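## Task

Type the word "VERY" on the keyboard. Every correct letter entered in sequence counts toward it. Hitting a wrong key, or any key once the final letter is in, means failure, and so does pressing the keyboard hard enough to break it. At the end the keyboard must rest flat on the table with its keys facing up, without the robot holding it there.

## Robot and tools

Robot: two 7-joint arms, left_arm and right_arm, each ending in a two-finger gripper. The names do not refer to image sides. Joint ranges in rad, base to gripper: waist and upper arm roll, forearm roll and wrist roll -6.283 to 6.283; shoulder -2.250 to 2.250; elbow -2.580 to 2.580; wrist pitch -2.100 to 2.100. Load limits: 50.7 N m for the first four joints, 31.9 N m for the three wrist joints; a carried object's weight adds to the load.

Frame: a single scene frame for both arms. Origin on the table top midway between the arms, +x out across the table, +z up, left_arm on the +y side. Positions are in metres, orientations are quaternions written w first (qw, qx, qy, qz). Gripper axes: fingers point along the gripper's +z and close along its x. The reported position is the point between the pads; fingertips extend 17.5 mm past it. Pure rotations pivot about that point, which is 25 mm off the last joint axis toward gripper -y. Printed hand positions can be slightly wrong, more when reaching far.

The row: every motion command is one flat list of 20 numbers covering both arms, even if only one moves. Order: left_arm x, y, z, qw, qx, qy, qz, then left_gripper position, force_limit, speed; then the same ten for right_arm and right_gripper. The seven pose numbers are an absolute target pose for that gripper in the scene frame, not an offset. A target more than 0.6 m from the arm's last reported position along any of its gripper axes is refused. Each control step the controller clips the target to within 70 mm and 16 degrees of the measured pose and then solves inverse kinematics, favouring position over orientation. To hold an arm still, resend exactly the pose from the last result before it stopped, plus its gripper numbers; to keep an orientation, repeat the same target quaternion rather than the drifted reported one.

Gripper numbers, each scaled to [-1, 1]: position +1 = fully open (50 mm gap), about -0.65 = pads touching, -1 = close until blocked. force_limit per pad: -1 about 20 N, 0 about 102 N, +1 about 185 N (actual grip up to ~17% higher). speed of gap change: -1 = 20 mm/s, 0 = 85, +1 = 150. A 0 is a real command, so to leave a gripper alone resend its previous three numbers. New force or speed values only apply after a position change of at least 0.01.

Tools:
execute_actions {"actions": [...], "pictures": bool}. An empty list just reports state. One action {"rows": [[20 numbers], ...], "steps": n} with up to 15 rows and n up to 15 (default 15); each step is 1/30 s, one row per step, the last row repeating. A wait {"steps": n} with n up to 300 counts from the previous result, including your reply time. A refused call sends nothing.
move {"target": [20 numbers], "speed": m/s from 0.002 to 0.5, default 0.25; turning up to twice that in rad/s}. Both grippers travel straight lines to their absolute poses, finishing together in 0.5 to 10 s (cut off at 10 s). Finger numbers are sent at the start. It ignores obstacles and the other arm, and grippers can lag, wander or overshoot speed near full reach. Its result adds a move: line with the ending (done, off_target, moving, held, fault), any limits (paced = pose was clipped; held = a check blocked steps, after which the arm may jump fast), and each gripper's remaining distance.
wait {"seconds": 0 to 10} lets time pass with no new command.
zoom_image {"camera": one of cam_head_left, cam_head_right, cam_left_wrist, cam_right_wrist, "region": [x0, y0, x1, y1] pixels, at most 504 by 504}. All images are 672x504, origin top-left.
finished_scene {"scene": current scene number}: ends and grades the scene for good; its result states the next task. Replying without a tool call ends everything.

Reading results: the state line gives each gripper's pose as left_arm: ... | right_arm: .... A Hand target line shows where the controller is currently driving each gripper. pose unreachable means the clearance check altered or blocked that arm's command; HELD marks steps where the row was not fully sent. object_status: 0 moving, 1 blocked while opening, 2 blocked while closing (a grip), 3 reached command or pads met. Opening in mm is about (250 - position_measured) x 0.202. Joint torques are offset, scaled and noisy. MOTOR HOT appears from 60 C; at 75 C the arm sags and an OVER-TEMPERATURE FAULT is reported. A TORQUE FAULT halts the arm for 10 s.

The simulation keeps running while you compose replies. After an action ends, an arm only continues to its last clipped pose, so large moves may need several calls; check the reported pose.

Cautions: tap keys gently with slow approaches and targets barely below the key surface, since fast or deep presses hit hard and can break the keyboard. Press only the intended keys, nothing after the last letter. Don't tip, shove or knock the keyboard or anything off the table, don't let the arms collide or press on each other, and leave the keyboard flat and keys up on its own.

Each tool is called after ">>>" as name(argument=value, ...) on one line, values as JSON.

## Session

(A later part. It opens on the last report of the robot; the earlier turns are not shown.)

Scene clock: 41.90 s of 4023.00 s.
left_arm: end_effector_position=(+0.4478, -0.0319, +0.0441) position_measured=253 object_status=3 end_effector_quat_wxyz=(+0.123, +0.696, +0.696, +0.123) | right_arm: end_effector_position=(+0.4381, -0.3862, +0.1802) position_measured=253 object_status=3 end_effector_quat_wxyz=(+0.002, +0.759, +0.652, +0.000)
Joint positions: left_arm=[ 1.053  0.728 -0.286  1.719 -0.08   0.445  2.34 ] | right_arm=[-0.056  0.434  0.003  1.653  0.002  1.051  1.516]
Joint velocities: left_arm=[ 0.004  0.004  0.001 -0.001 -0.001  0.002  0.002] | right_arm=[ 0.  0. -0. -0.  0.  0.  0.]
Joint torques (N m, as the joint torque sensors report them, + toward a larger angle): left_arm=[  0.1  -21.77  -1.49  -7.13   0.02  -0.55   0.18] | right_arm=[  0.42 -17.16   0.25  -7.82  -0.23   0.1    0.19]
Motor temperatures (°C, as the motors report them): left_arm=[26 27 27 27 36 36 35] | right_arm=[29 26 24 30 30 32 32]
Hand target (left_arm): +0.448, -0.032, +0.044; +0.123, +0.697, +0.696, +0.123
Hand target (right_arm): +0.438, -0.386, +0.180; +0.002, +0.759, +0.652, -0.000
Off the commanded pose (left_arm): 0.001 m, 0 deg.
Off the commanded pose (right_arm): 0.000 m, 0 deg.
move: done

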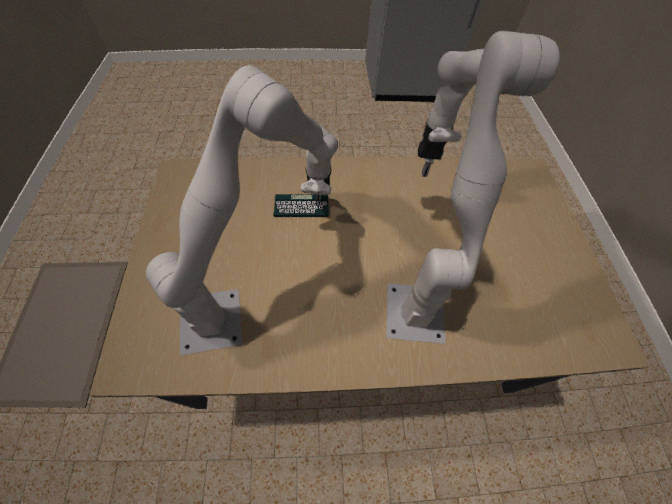

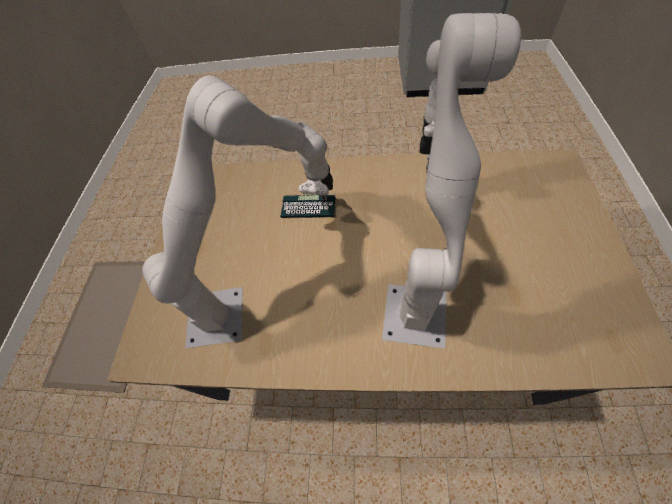

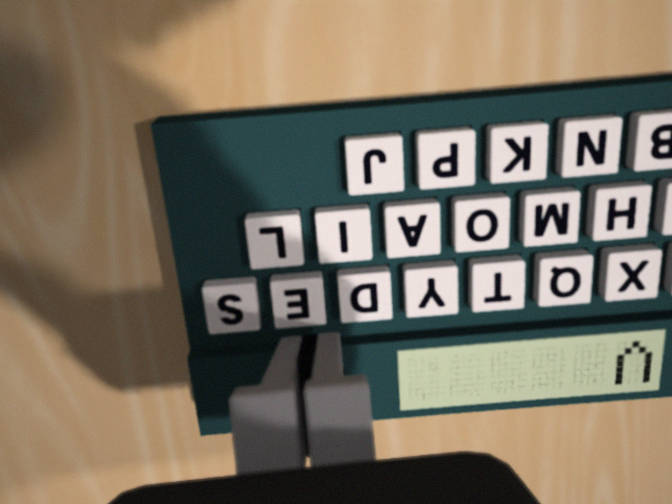

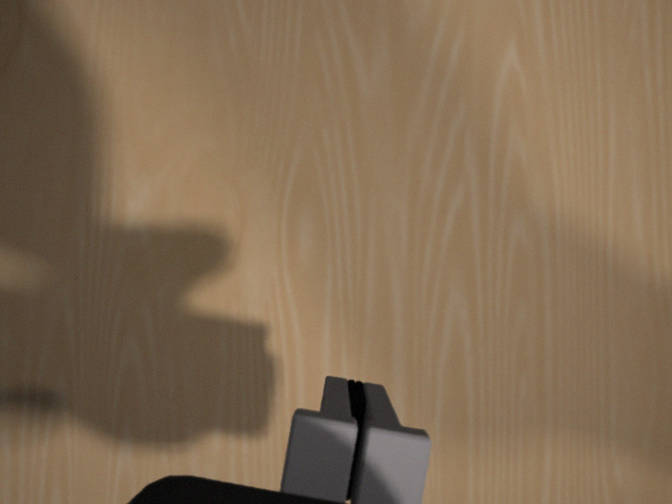

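>>> move(target=[0.4425,-0.035,0.04,0.123,0.696,0.696,0.123,-1,0,0,0.4381,-0.3862,0.1802,0.002,0.759,0.652,0,-1,0,0], speed=0.01)

Scene clock: 44.77 s of 4023.00 s.
left_arm: end_effector_position=(+0.4426, -0.0349, +0.0400) position_measured=253 object_status=3 end_effector_quat_wxyz=(+0.123, +0.696, +0.696, +0.123) | right_arm: end_effector_position=(+0.4381, -0.3862, +0.1802) position_measured=253 object_status=3 end_effector_quat_wxyz=(+0.002, +0.759, +0.652, +0.000)
Joint positions: left_arm=[ 1.068  0.734 -0.291  1.726 -0.078  0.436  2.352] | right_arm=[-0.056  0.434  0.003  1.653  0.002  1.051  1.516]
Joint velocities: left_arm=[ 0.001  0.    -0.001  0.    -0.    -0.     0.   ] | right_arm=[-0. -0.  0.  0. -0.  0. -0.]
Joint torques (N m, as the joint torque sensors report them, + toward a larger angle): left_arm=[  0.07 -21.78  -1.35  -7.12  -0.13  -0.98  -0.02] | right_arm=[  0.06 -17.21  -0.16  -7.77   0.03   0.18   0.06]
Motor temperatures (°C, as the motors report them): left_arm=[26 27 27 27 36 36 35] | right_arm=[29 26 24 30 30 32 32]
Hand target (left_arm): +0.443, -0.035, +0.040; +0.123, +0.696, +0.696, +0.123
Hand target (right_arm): +0.438, -0.386, +0.180; +0.002, +0.759, +0.652, +0.000
Off the commanded pose (left_arm): 0.000 m, 0 deg.
Off the commanded pose (right_arm): 0.000 m, 0 deg.
move: done

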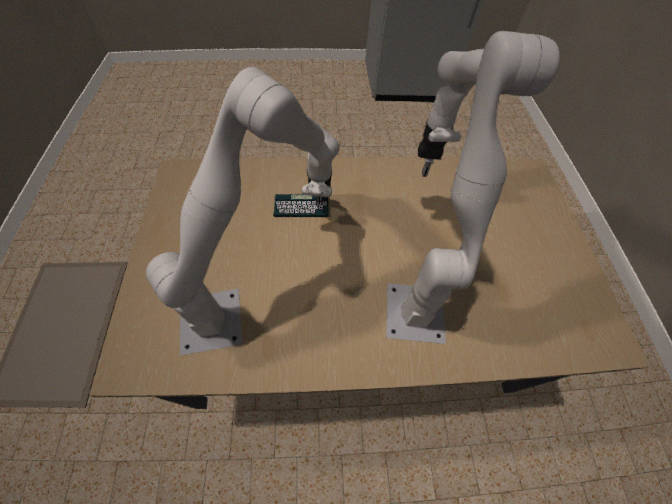

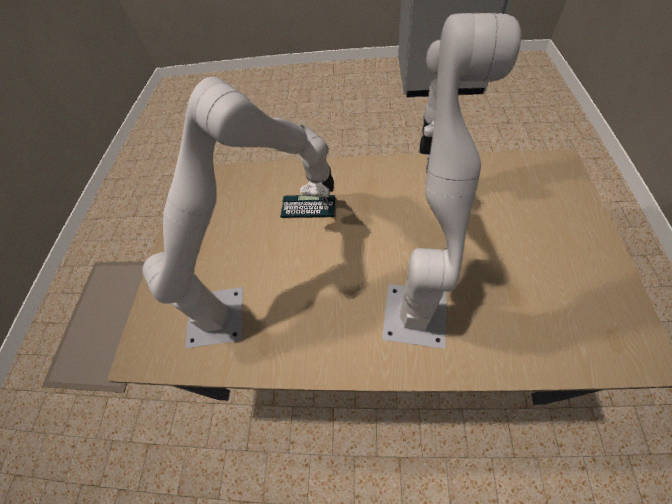

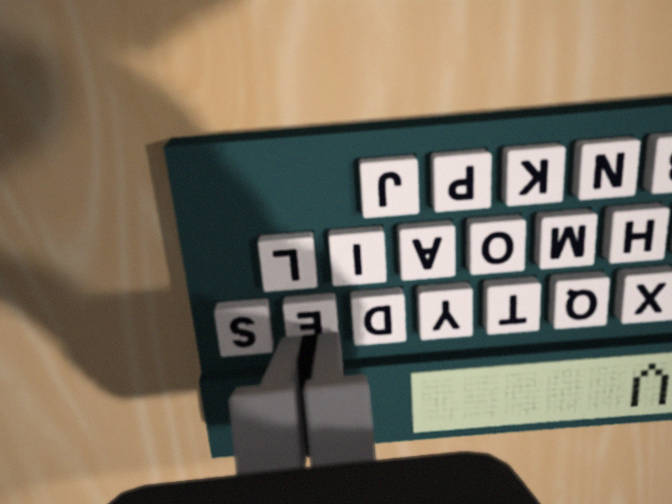

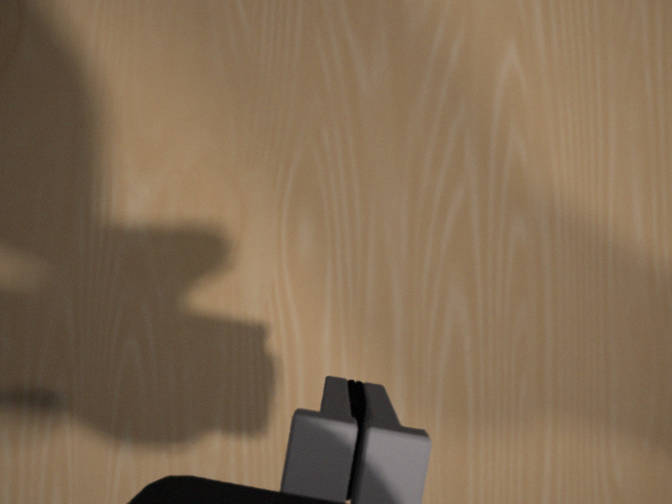

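>>> move(target=[0.442,-0.0345,0.0345,0.123,0.696,0.696,0.123,-1,0,0,0.4381,-0.3862,0.1802,0.002,0.759,0.652,0,-1,0,0], speed=0.01)

Scene clock: 48.20 s of 4023.00 s.
left_arm: end_effector_position=(+0.4423, -0.0347, +0.0349) position_measured=253 object_status=3 end_effector_quat_wxyz=(+0.124, +0.696, +0.696, +0.123) | right_arm: end_effector_position=(+0.4381, -0.3862, +0.1802) position_measured=253 object_status=3 end_effector_quat_wxyz=(+0.002, +0.759, +0.652, +0.000)
Joint positions: left_arm=[ 1.069  0.742 -0.291  1.732 -0.077  0.422  2.354] | right_arm=[-0.056  0.434  0.003  1.653  0.002  1.051  1.516]
Joint velocities: left_arm=[-0.  0. -0.  0. -0.  0.  0.] | right_arm=[ 0.    -0.001 -0.    -0.001  0.001  0.    -0.   ]
Joint torques (N m, as the joint torque sensors report them, + toward a larger angle): left_arm=[ -0.07 -21.63  -1.43  -6.94  -0.24  -0.75   0.12] | right_arm=[  0.38 -17.35   0.05  -7.74  -0.21   0.04   0.04]
Motor temperatures (°C, as the motors report them): left_arm=[26 27 27 27 36 36 35] | right_arm=[29 26 24 30 30 32 32]
Hand target (left_arm): +0.442, -0.034, +0.035; +0.123, +0.696, +0.696, +0.123
Hand target (right_arm): +0.438, -0.386, +0.180; +0.002, +0.759, +0.652, +0.000
Off the commanded pose (left_arm): 0.001 m, 0 deg.
Off the commanded pose (right_arm): 0.000 m, 0 deg.
move: done

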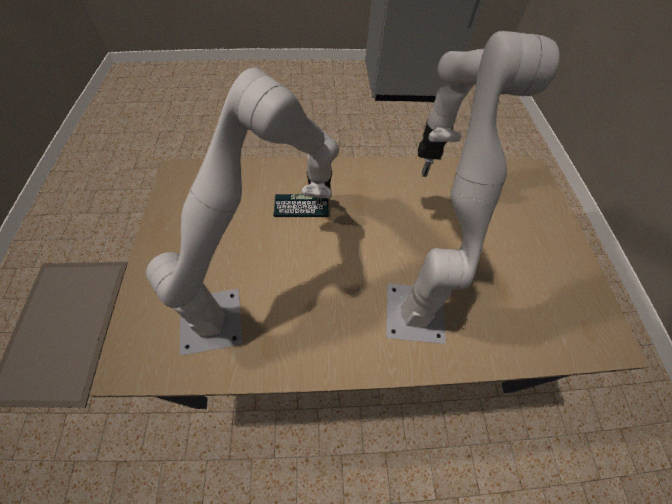

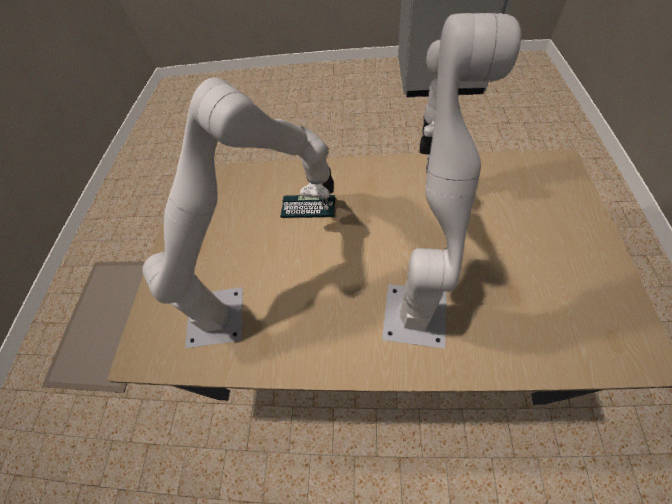

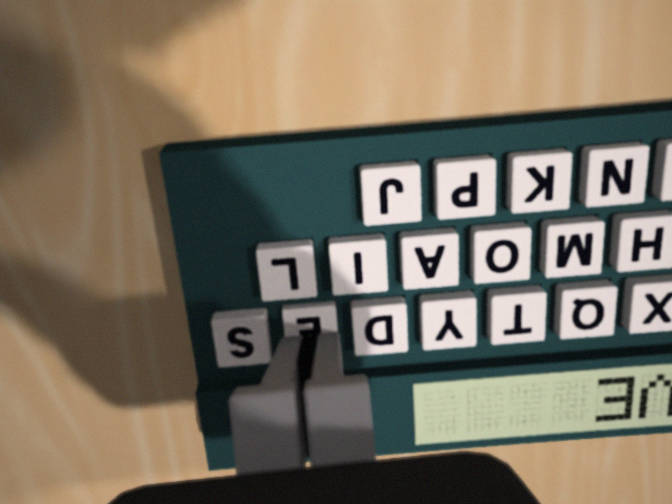

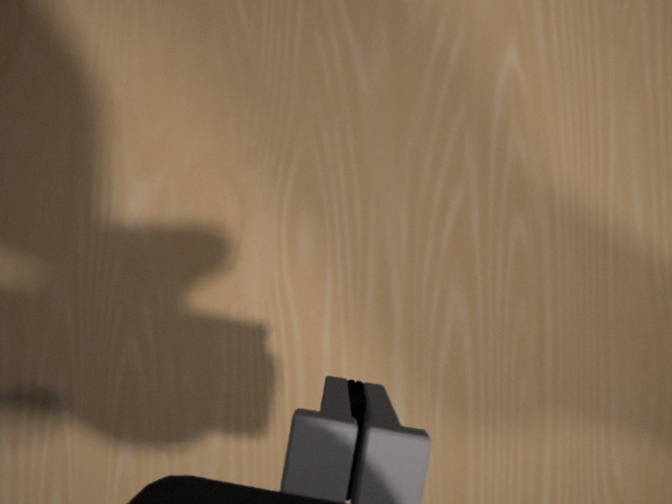

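>>> move(target=[0.442,-0.0345,0.045,0.123,0.696,0.696,0.123,-1,0,0,0.4381,-0.3862,0.1802,0.002,0.759,0.652,0,-1,0,0], speed=0.03)

>>> move(target=[0.406,0.0825,0.044,0.123,0.696,0.696,0.123,-1,0,0,0.4381,-0.3862,0.1802,0.002,0.759,0.652,0,-1,0,0], speed=0.08)

Scene clock: 54.00 s of 4023.00 s.
left_arm: end_effector_position=(+0.4420, -0.0345, +0.0449) position_measured=253 object_status=3 end_effector_quat_wxyz=(+0.123, +0.696, +0.696, +0.123) | right_arm: end_effector_position=(+0.4381, -0.3862, +0.1802) position_measured=253 object_status=3 end_effector_quat_wxyz=(+0.002, +0.759, +0.652, +0.000)
Joint positions: left_arm=[ 1.069  0.723 -0.292  1.726 -0.079  0.447  2.35 ] | right_arm=[-0.056  0.434  0.003  1.653  0.002  1.051  1.516]
Joint velocities: left_arm=[ 0.    -0.001 -0.     0.    -0.     0.    -0.   ] | right_arm=[ 0.001 -0.     0.    -0.    -0.    -0.     0.   ]
Joint torques (N m, as the joint torque sensors report them, + toward a larger angle): left_arm=[ -0.3  -22.14  -1.41  -7.35  -0.3   -0.89   0.06] | right_arm=[  0.23 -17.26  -0.04  -7.64  -0.12   0.2    0.19]
Motor temperatures (°C, as the motors report them): left_arm=[26 27 27 27 36 36 35] | right_arm=[29 26 24 30 30 32 32]
Hand target (left_arm): +0.442, -0.035, +0.045; +0.123, +0.696, +0.696, +0.123
Hand target (right_arm): +0.438, -0.386, +0.180; +0.002, +0.759, +0.652, +0.000
Off the commanded pose (left_arm): 0.000 m, 0 deg.
Off the commanded pose (right_arm): 0.000 m, 0 deg.
After step 90, 2.10 s passed at rest.
move: done

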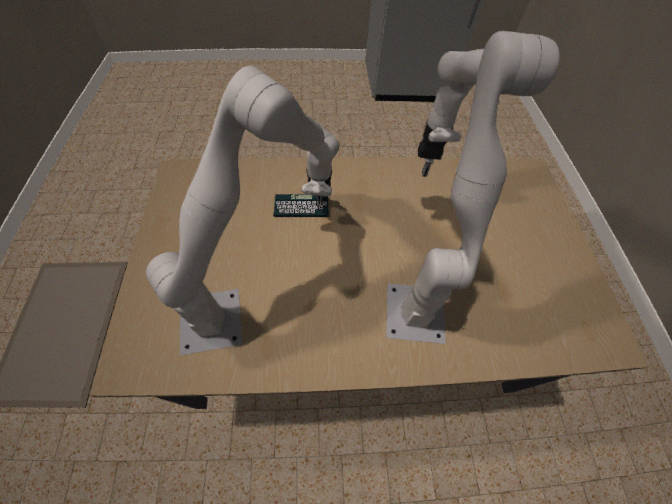

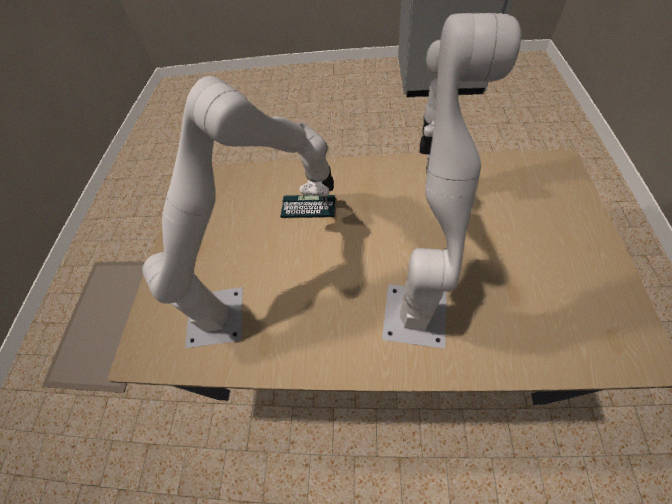

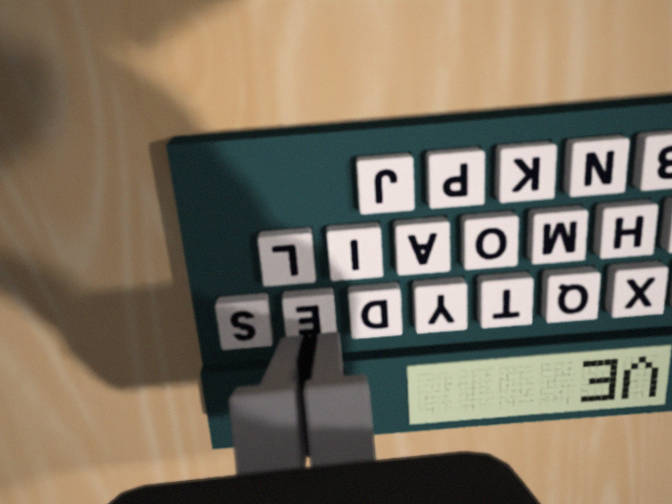

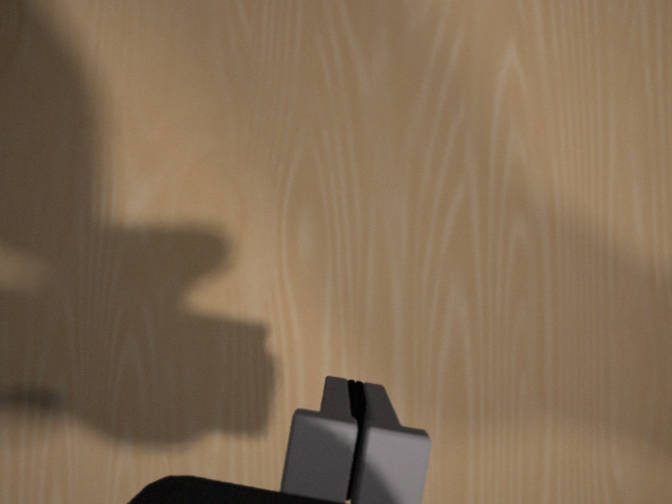

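Scene clock: 55.83 s of 4023.00 s.
left_arm: end_effector_position=(+0.4054, +0.0823, +0.0441) position_measured=253 object_status=3 end_effector_quat_wxyz=(+0.123, +0.696, +0.696, +0.123) | right_arm: end_effector_position=(+0.4381, -0.3862, +0.1802) position_measured=253 object_status=3 end_effector_quat_wxyz=(+0.002, +0.759, +0.652, +0.000)
Joint positions: left_arm=[ 0.916  0.576 -0.283  2.079 -0.122  0.203  2.226] | right_arm=[-0.056  0.434  0.003  1.653  0.002  1.051  1.516]
Joint velocities: left_arm=[-0.006 -0.004  0.001  0.002  0.001 -0.002 -0.002] | right_arm=[-0.001 -0.002  0.    -0.001 -0.001  0.     0.   ]
Joint torques (N m, as the joint torque sensors report them, + toward a larger angle): left_arm=[  0.16 -17.3   -0.81  -6.18  -0.22  -1.08   0.13] | right_arm=[  0.41 -17.26   0.05  -7.7   -0.23   0.16   0.19]
Motor temperatures (°C, as the motors report them): left_arm=[26 28 27 27 36 36 35] | right_arm=[29 26 24 30 30 32 32]
Hand target (left_arm): +0.406, +0.083, +0.044; +0.123, +0.696, +0.697, +0.123
Hand target (right_arm): +0.438, -0.386, +0.180; +0.002, +0.759, +0.652, +0.000
Off the commanded pose (left_arm): 0.001 m, 0 deg.
Off the commanded pose (right_arm): 0.000 m, 0 deg.
move: done

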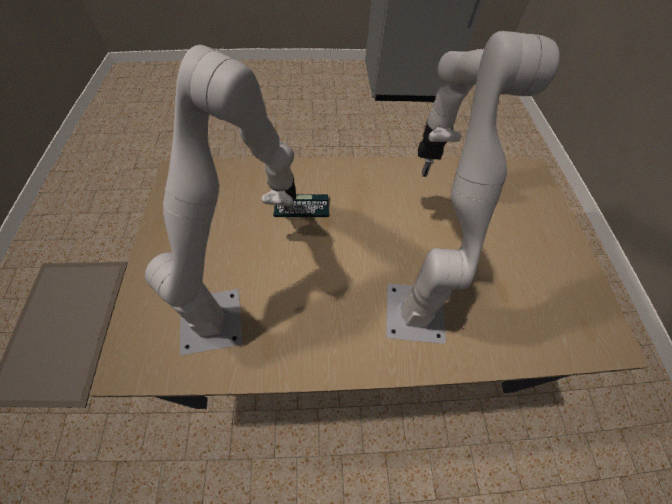

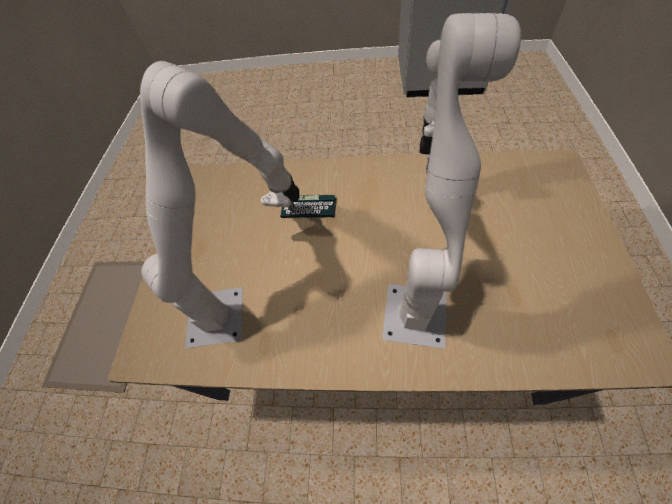

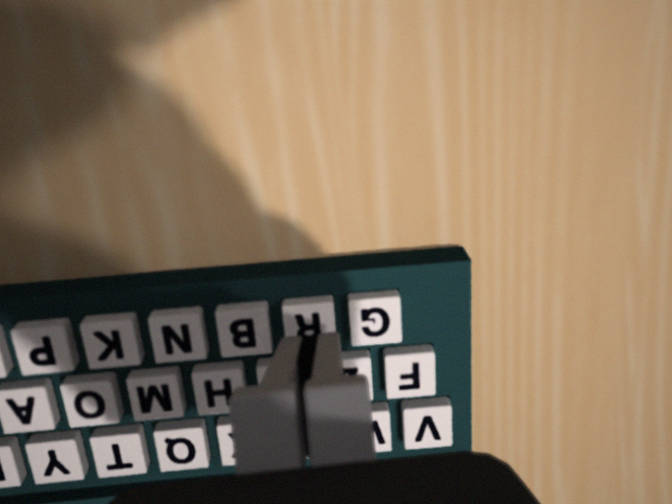

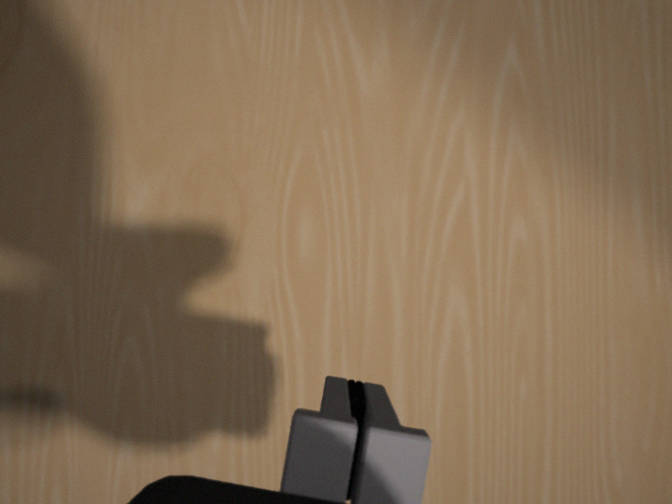

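Good. The display needs checking afterward.

>>> move(target=[0.404,0.0825,0.0342,0.123,0.696,0.696,0.123,-1,0,0,0.4381,-0.3862,0.1802,0.002,0.759,0.652,0,-1,0,0], speed=0.01)

>>> move(target=[0.404,0.0825,0.045,0.123,0.696,0.696,0.123,-1,0,0,0.4381,-0.3862,0.1802,0.002,0.759,0.652,0,-1,0,0], speed=0.03)

>>> move(target=[0.443,0.0027,0.044,0.123,0.696,0.696,0.123,-1,0,0,0.4381,-0.3862,0.1802,0.002,0.759,0.652,0,-1,0,0], speed=0.08)

Scene clock: 60.57 s of 4023.00 s.
left_arm: end_effector_position=(+0.4043, +0.0825, +0.0345) position_measured=253 object_status=3 end_effector_quat_wxyz=(+0.123, +0.696, +0.696, +0.123) | right_arm: end_effector_position=(+0.4381, -0.3862, +0.1802) position_measured=253 object_status=3 end_effector_quat_wxyz=(+0.002, +0.759, +0.652, +0.000)
Joint positions: left_arm=[ 0.917  0.598 -0.284  2.09  -0.12   0.17   2.231] | right_arm=[-0.056  0.434  0.003  1.653  0.002  1.051  1.516]
Joint velocities: left_arm=[ 0.     0.001 -0.    -0.    -0.    -0.003  0.   ] | right_arm=[ 0.001 -0.     0.    -0.    -0.    -0.    -0.   ]
Joint torques (N m, as the joint torque sensors report them, + toward a larger angle): left_arm=[ -0.04 -17.73  -0.76  -5.3   -0.16  -0.77   0.01] | right_arm=[  0.18 -17.16  -0.22  -8.21  -0.01  -0.02   0.12]
Motor temperatures (°C, as the motors report them): left_arm=[26 28 27 27 36 36 35] | right_arm=[29 26 24 30 30 32 32]
Hand target (left_arm): +0.404, +0.083, +0.034; +0.123, +0.696, +0.696, +0.123
Hand target (right_arm): +0.438, -0.386, +0.180; +0.002, +0.759, +0.652, +0.000
Off the commanded pose (left_arm): 0.000 m, 0 deg.
Off the commanded pose (right_arm): 0.000 m, 0 deg.
After step 90, 0.50 s passed at rest.
move: done

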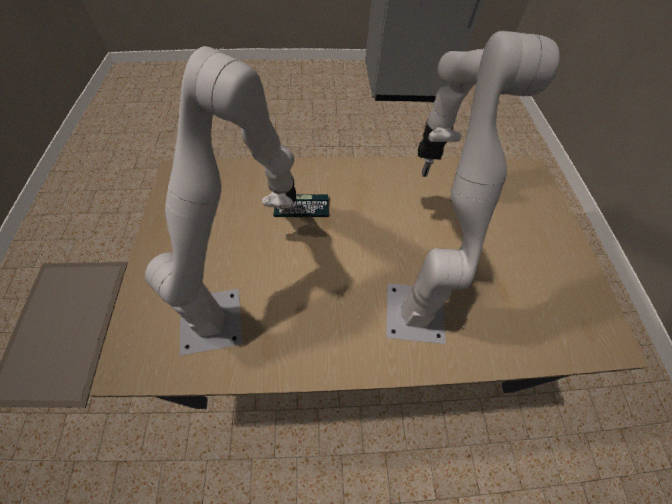

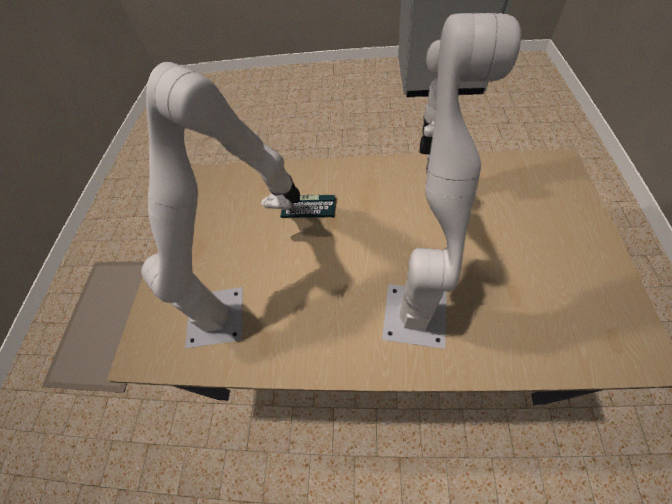

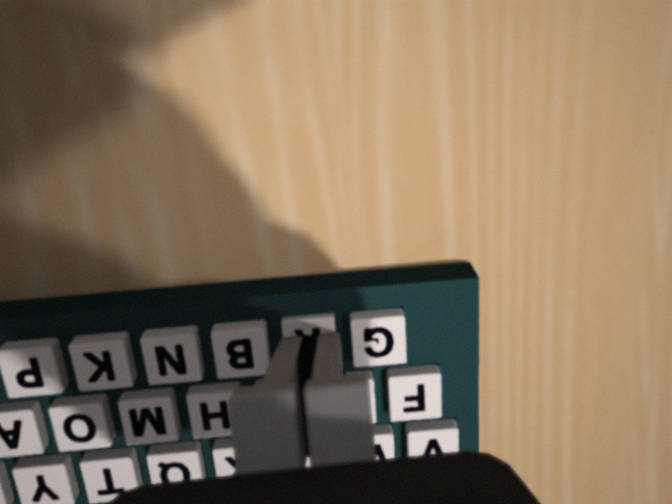

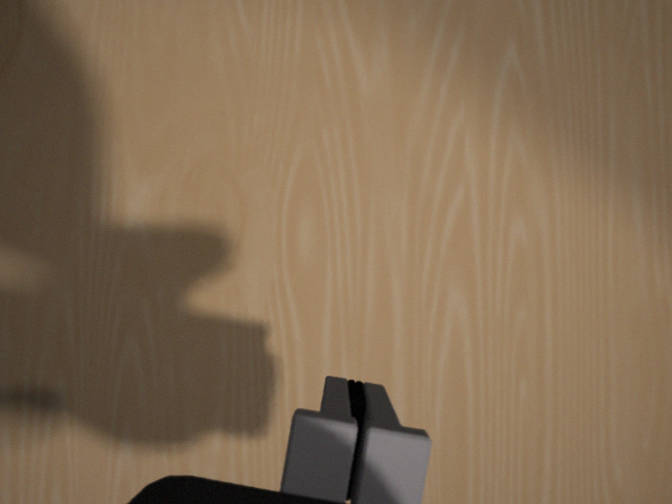

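Scene clock: 61.27 s of 4023.00 s.
left_arm: end_effector_position=(+0.4040, +0.0825, +0.0448) position_measured=253 object_status=3 end_effector_quat_wxyz=(+0.123, +0.696, +0.696, +0.123) | right_arm: end_effector_position=(+0.4381, -0.3862, +0.1802) position_measured=253 object_status=3 end_effector_quat_wxyz=(+0.002, +0.759, +0.652, +0.000)
Joint positions: left_arm=[ 0.919  0.573 -0.284  2.083 -0.122  0.203  2.227] | right_arm=[-0.056  0.434  0.003  1.653  0.002  1.051  1.516]
Joint velocities: left_arm=[ 0.    -0.003  0.    -0.001  0.     0.001 -0.   ] | right_arm=[ 0.001 -0.001  0.    -0.002 -0.001 -0.     0.   ]
Joint torques (N m, as the joint torque sensors report them, + toward a larger angle): left_arm=[ -0.06 -17.43  -0.93  -5.94  -0.04  -0.94   0.12] | right_arm=[  0.18 -17.31   0.03  -7.6   -0.29  -0.02  -0.02]
Motor temperatures (°C, as the motors report them): left_arm=[26 28 27 27 36 36 35] | right_arm=[29 26 24 30 30 32 32]
Hand target (left_arm): +0.404, +0.082, +0.045; +0.123, +0.696, +0.696, +0.123
Hand target (right_arm): +0.438, -0.386, +0.180; +0.002, +0.759, +0.652, +0.000
Off the commanded pose (left_arm): 0.000 m, 0 deg.
Off the commanded pose (right_arm): 0.000 m, 0 deg.
move: done

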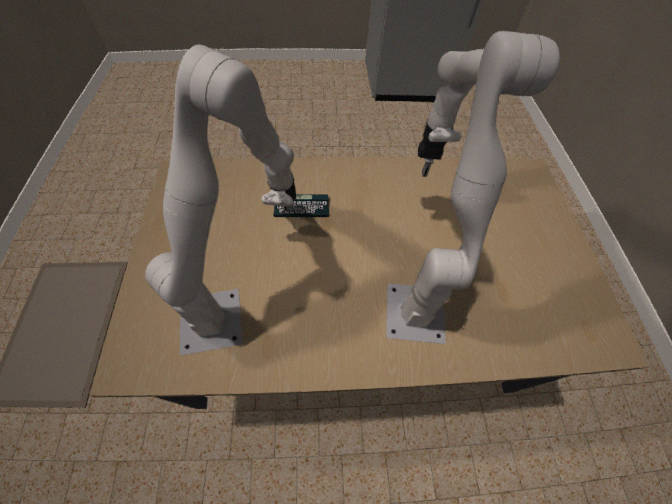

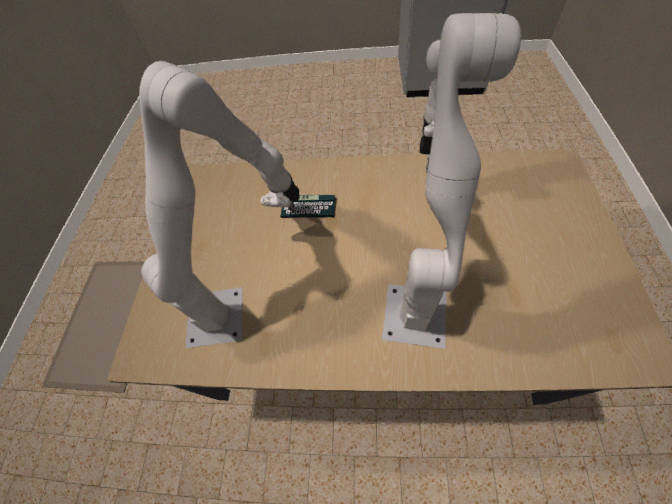

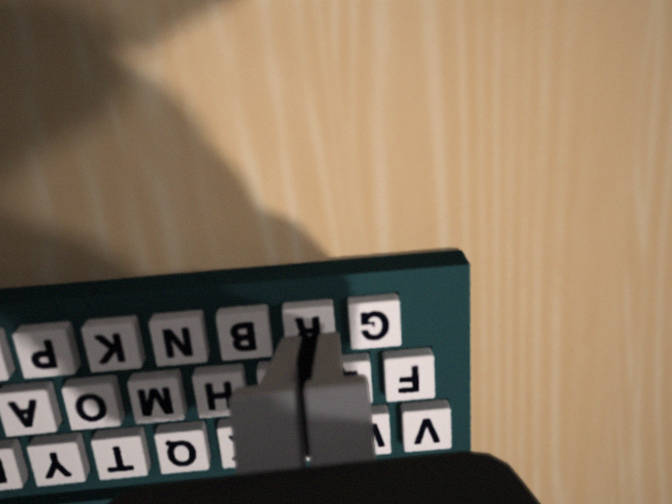

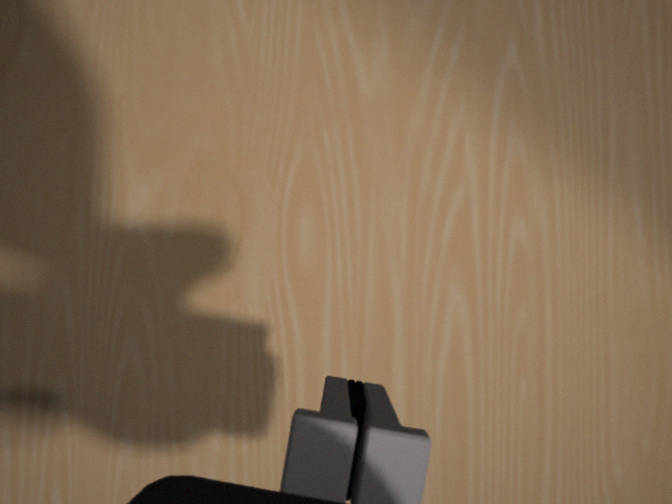

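Scene clock: 62.70 s of 4023.00 s.
left_arm: end_effector_position=(+0.4434, +0.0027, +0.0441) position_measured=253 object_status=3 end_effector_quat_wxyz=(+0.123, +0.696, +0.696, +0.123) | right_arm: end_effector_position=(+0.4381, -0.3862, +0.1802) position_measured=253 object_status=3 end_effector_quat_wxyz=(+0.002, +0.759, +0.652, +0.000)
Joint positions: left_arm=[ 1.003  0.686 -0.279  1.814 -0.09   0.379  2.299] | right_arm=[-0.056  0.434  0.003  1.653  0.002  1.051  1.516]
Joint velocities: left_arm=[ 0.001  0.005 -0.    -0.    -0.002  0.002  0.001] | right_arm=[ 0.     0.001  0.     0.     0.     0.    -0.   ]
Joint torques (N m, as the joint torque sensors report them, + toward a larger angle): left_arm=[ -0.17 -20.89  -1.22  -7.42  -0.28  -0.75   0.06] | right_arm=[  0.29 -17.39  -0.15  -7.64  -0.18   0.1    0.05]
Motor temperatures (°C, as the motors report them): left_arm=[26 28 27 27 36 36 35] | right_arm=[29 26 24 30 30 32 32]
Hand target (left_arm): +0.443, +0.003, +0.044; +0.123, +0.696, +0.696, +0.123
Hand target (right_arm): +0.438, -0.386, +0.180; +0.002, +0.759, +0.652, +0.000
Off the commanded pose (left_arm): 0.000 m, 0 deg.
Off the commanded pose (right_arm): 0.000 m, 0 deg.
move: done

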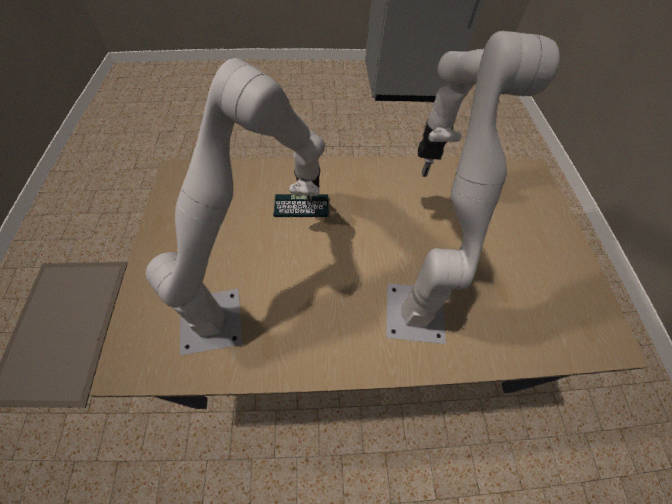

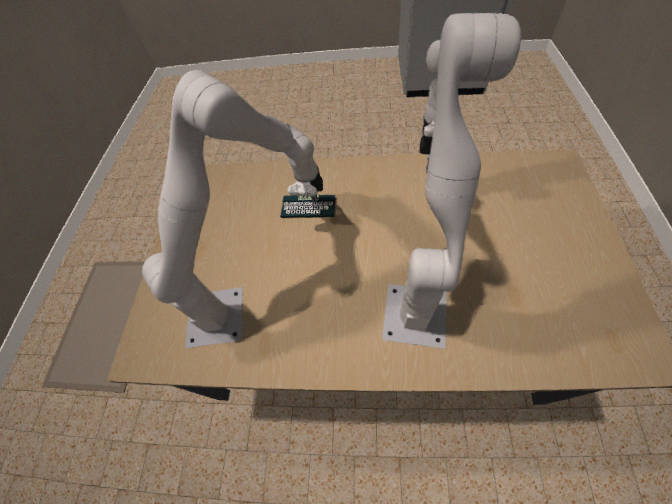

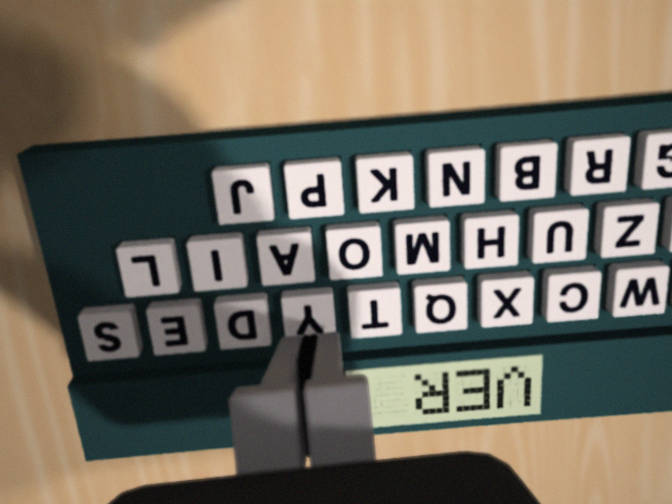

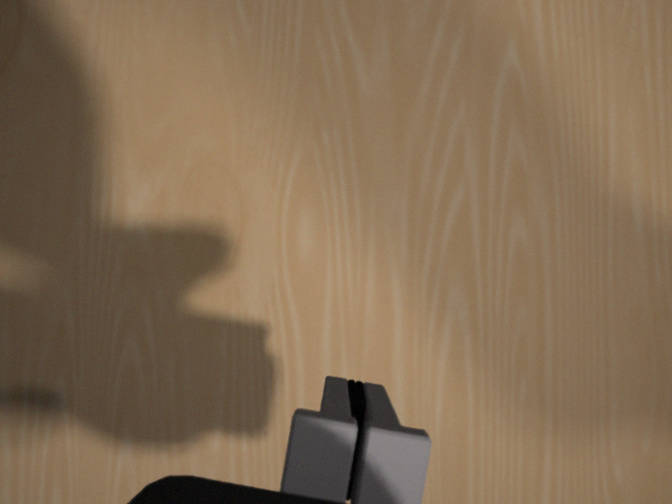

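>>> move(target=[0.442,0.0027,0.0342,0.123,0.696,0.696,0.123,-1,0,0,0.4381,-0.3862,0.1802,0.002,0.759,0.652,0,-1,0,0], speed=0.01)

>>> move(target=[0.442,-0.005,0.06,0.123,0.696,0.696,0.123,-1,0,0,0.4381,-0.3862,0.1802,0.002,0.759,0.652,0,-1,0,0], speed=0.03)

Scene clock: 66.57 s of 4023.00 s.
left_arm: end_effector_position=(+0.4424, +0.0027, +0.0346) position_measured=253 object_status=3 end_effector_quat_wxyz=(+0.123, +0.696, +0.696, +0.123) | right_arm: end_effector_position=(+0.4381, -0.3862, +0.1802) position_measured=253 object_status=3 end_effector_quat_wxyz=(+0.002, +0.759, +0.652, +0.000)
Joint positions: left_arm=[ 1.006  0.704 -0.28   1.823 -0.088  0.354  2.304] | right_arm=[-0.056  0.434  0.003  1.653  0.002  1.051  1.516]
Joint velocities: left_arm=[ 0.     0.001 -0.    -0.    -0.    -0.003  0.   ] | right_arm=[ 0.     0.001 -0.     0.    -0.     0.     0.   ]
Joint torques (N m, as the joint torque sensors report them, + toward a larger angle): left_arm=[ -0.06 -20.53  -0.98  -6.57  -0.1   -0.87   0.02] | right_arm=[  0.41 -17.48  -0.26  -7.91  -0.19   0.16   0.17]
Motor temperatures (°C, as the motors report them): left_arm=[26 28 27 27 36 36 35] | right_arm=[29 26 24 30 30 32 32]
Hand target (left_arm): +0.442, +0.003, +0.034; +0.123, +0.696, +0.696, +0.123
Hand target (right_arm): +0.438, -0.386, +0.180; +0.002, +0.759, +0.652, +0.000
Off the commanded pose (left_arm): 0.001 m, 0 deg.
Off the commanded pose (right_arm): 0.000 m, 0 deg.
move: done

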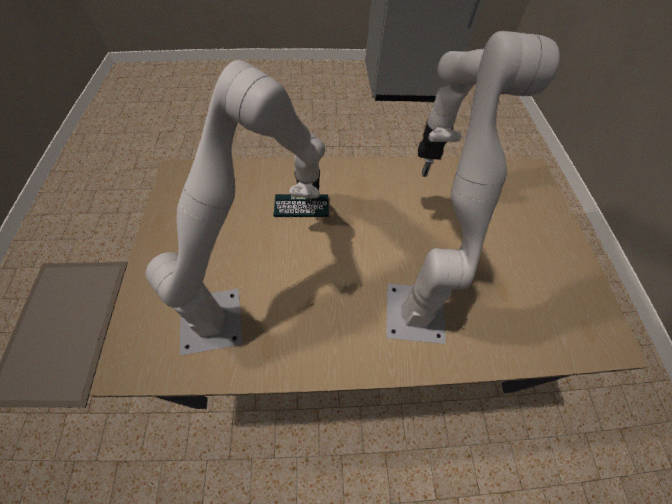

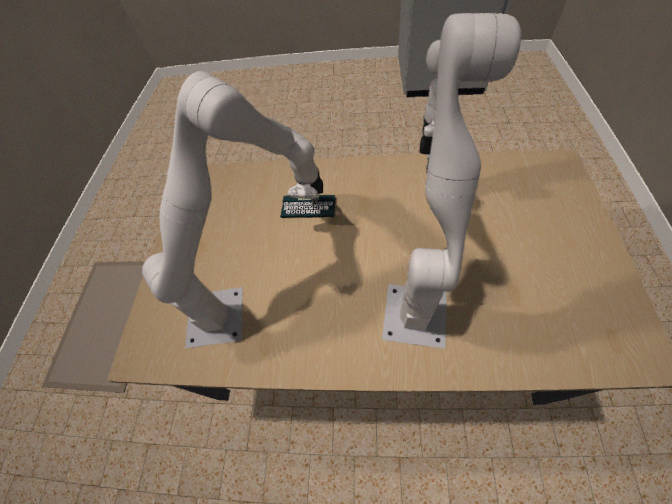

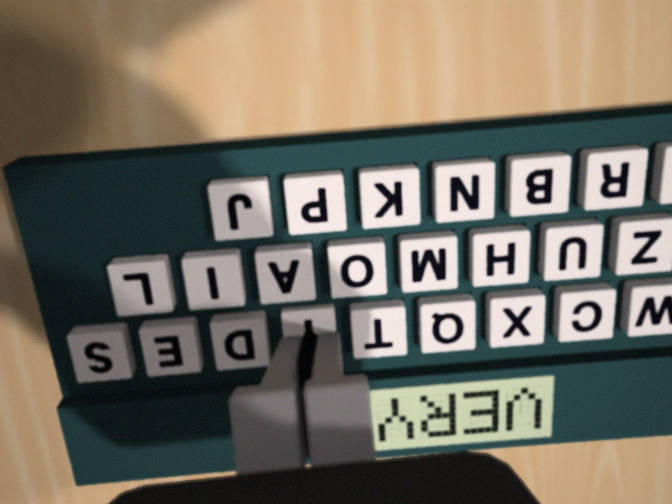

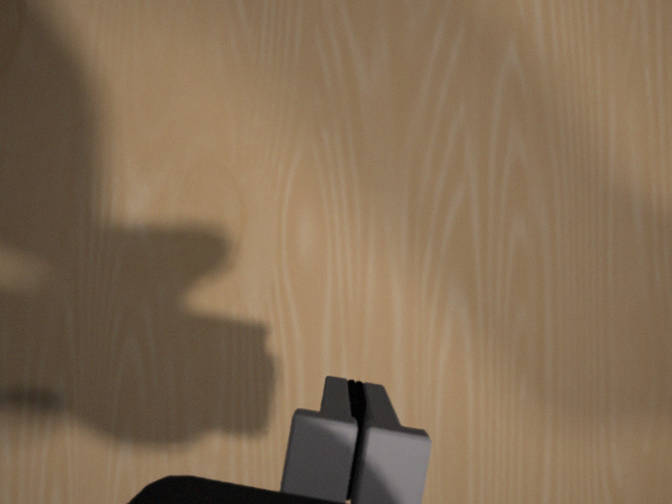

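Scene clock: 67.70 s of 4023.00 s.
left_arm: end_effector_position=(+0.4420, -0.0051, +0.0599) position_measured=253 object_status=3 end_effector_quat_wxyz=(+0.123, +0.696, +0.696, +0.123) | right_arm: end_effector_position=(+0.4381, -0.3862, +0.1802) position_measured=253 object_status=3 end_effector_quat_wxyz=(+0.002, +0.759, +0.652, +0.000)
Joint positions: left_arm=[ 1.021  0.663 -0.284  1.788 -0.091  0.432  2.307] | right_arm=[-0.056  0.434  0.003  1.653  0.002  1.051  1.516]
Joint velocities: left_arm=[ 0.001 -0.    -0.    -0.001  0.     0.001  0.001] | right_arm=[-0.     0.001 -0.    -0.    -0.     0.     0.   ]
Joint torques (N m, as the joint torque sensors report them, + toward a larger angle): left_arm=[  0.22 -21.05  -1.29  -7.5   -0.29  -0.84  -0.07] | right_arm=[  0.56 -17.36   0.04  -7.84  -0.13  -0.05   0.11]
Motor temperatures (°C, as the motors report them): left_arm=[26 28 27 27 36 36 35] | right_arm=[29 26 24 30 30 32 32]
Hand target (left_arm): +0.442, -0.005, +0.060; +0.123, +0.696, +0.696, +0.123
Hand target (right_arm): +0.438, -0.386, +0.180; +0.002, +0.759, +0.652, -0.000
Off the commanded pose (left_arm): 0.000 m, 0 deg.
Off the commanded pose (right_arm): 0.000 m, 0 deg.
move: done

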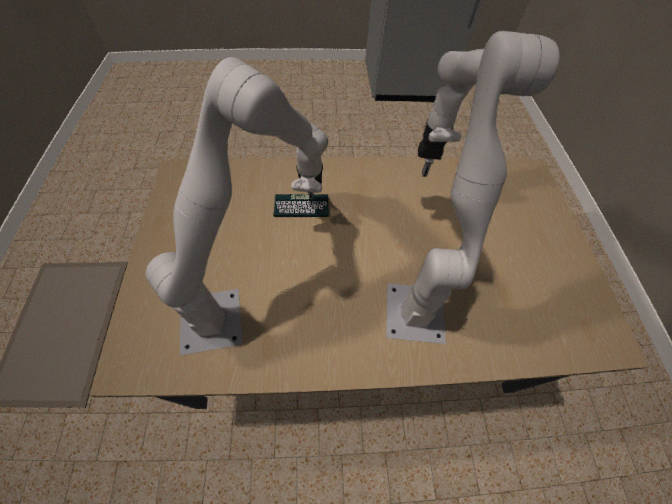

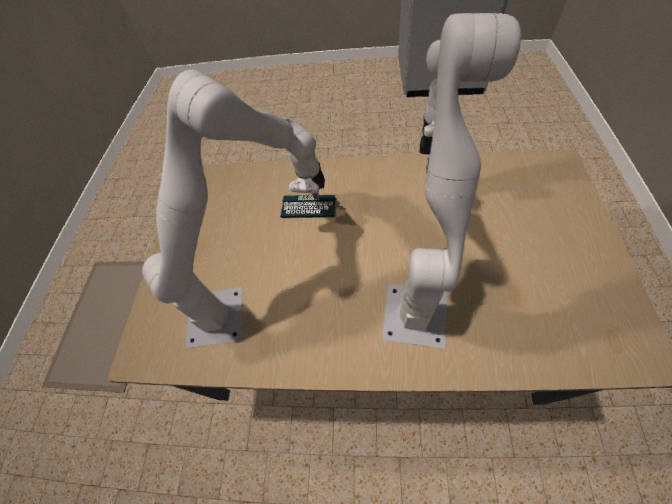

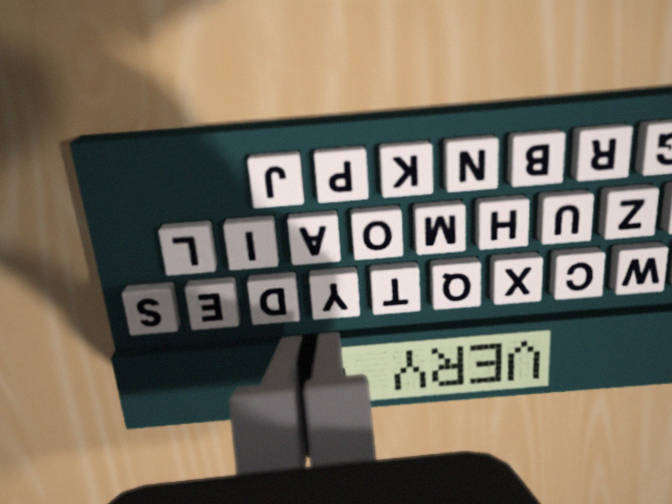

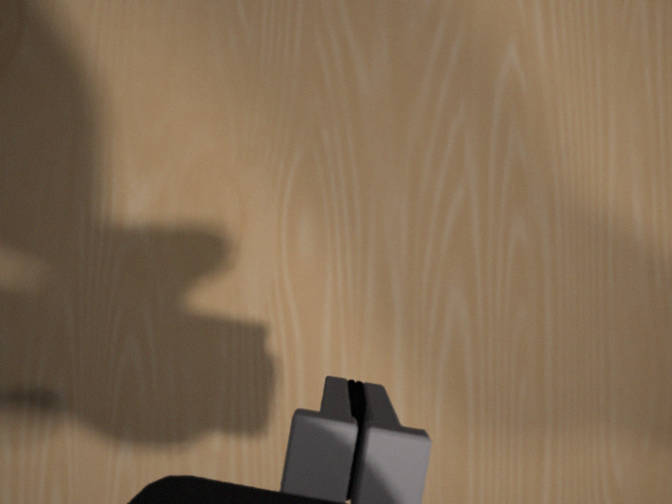

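>>> finished_scene(scene=1)

The scene is finished: the task was done.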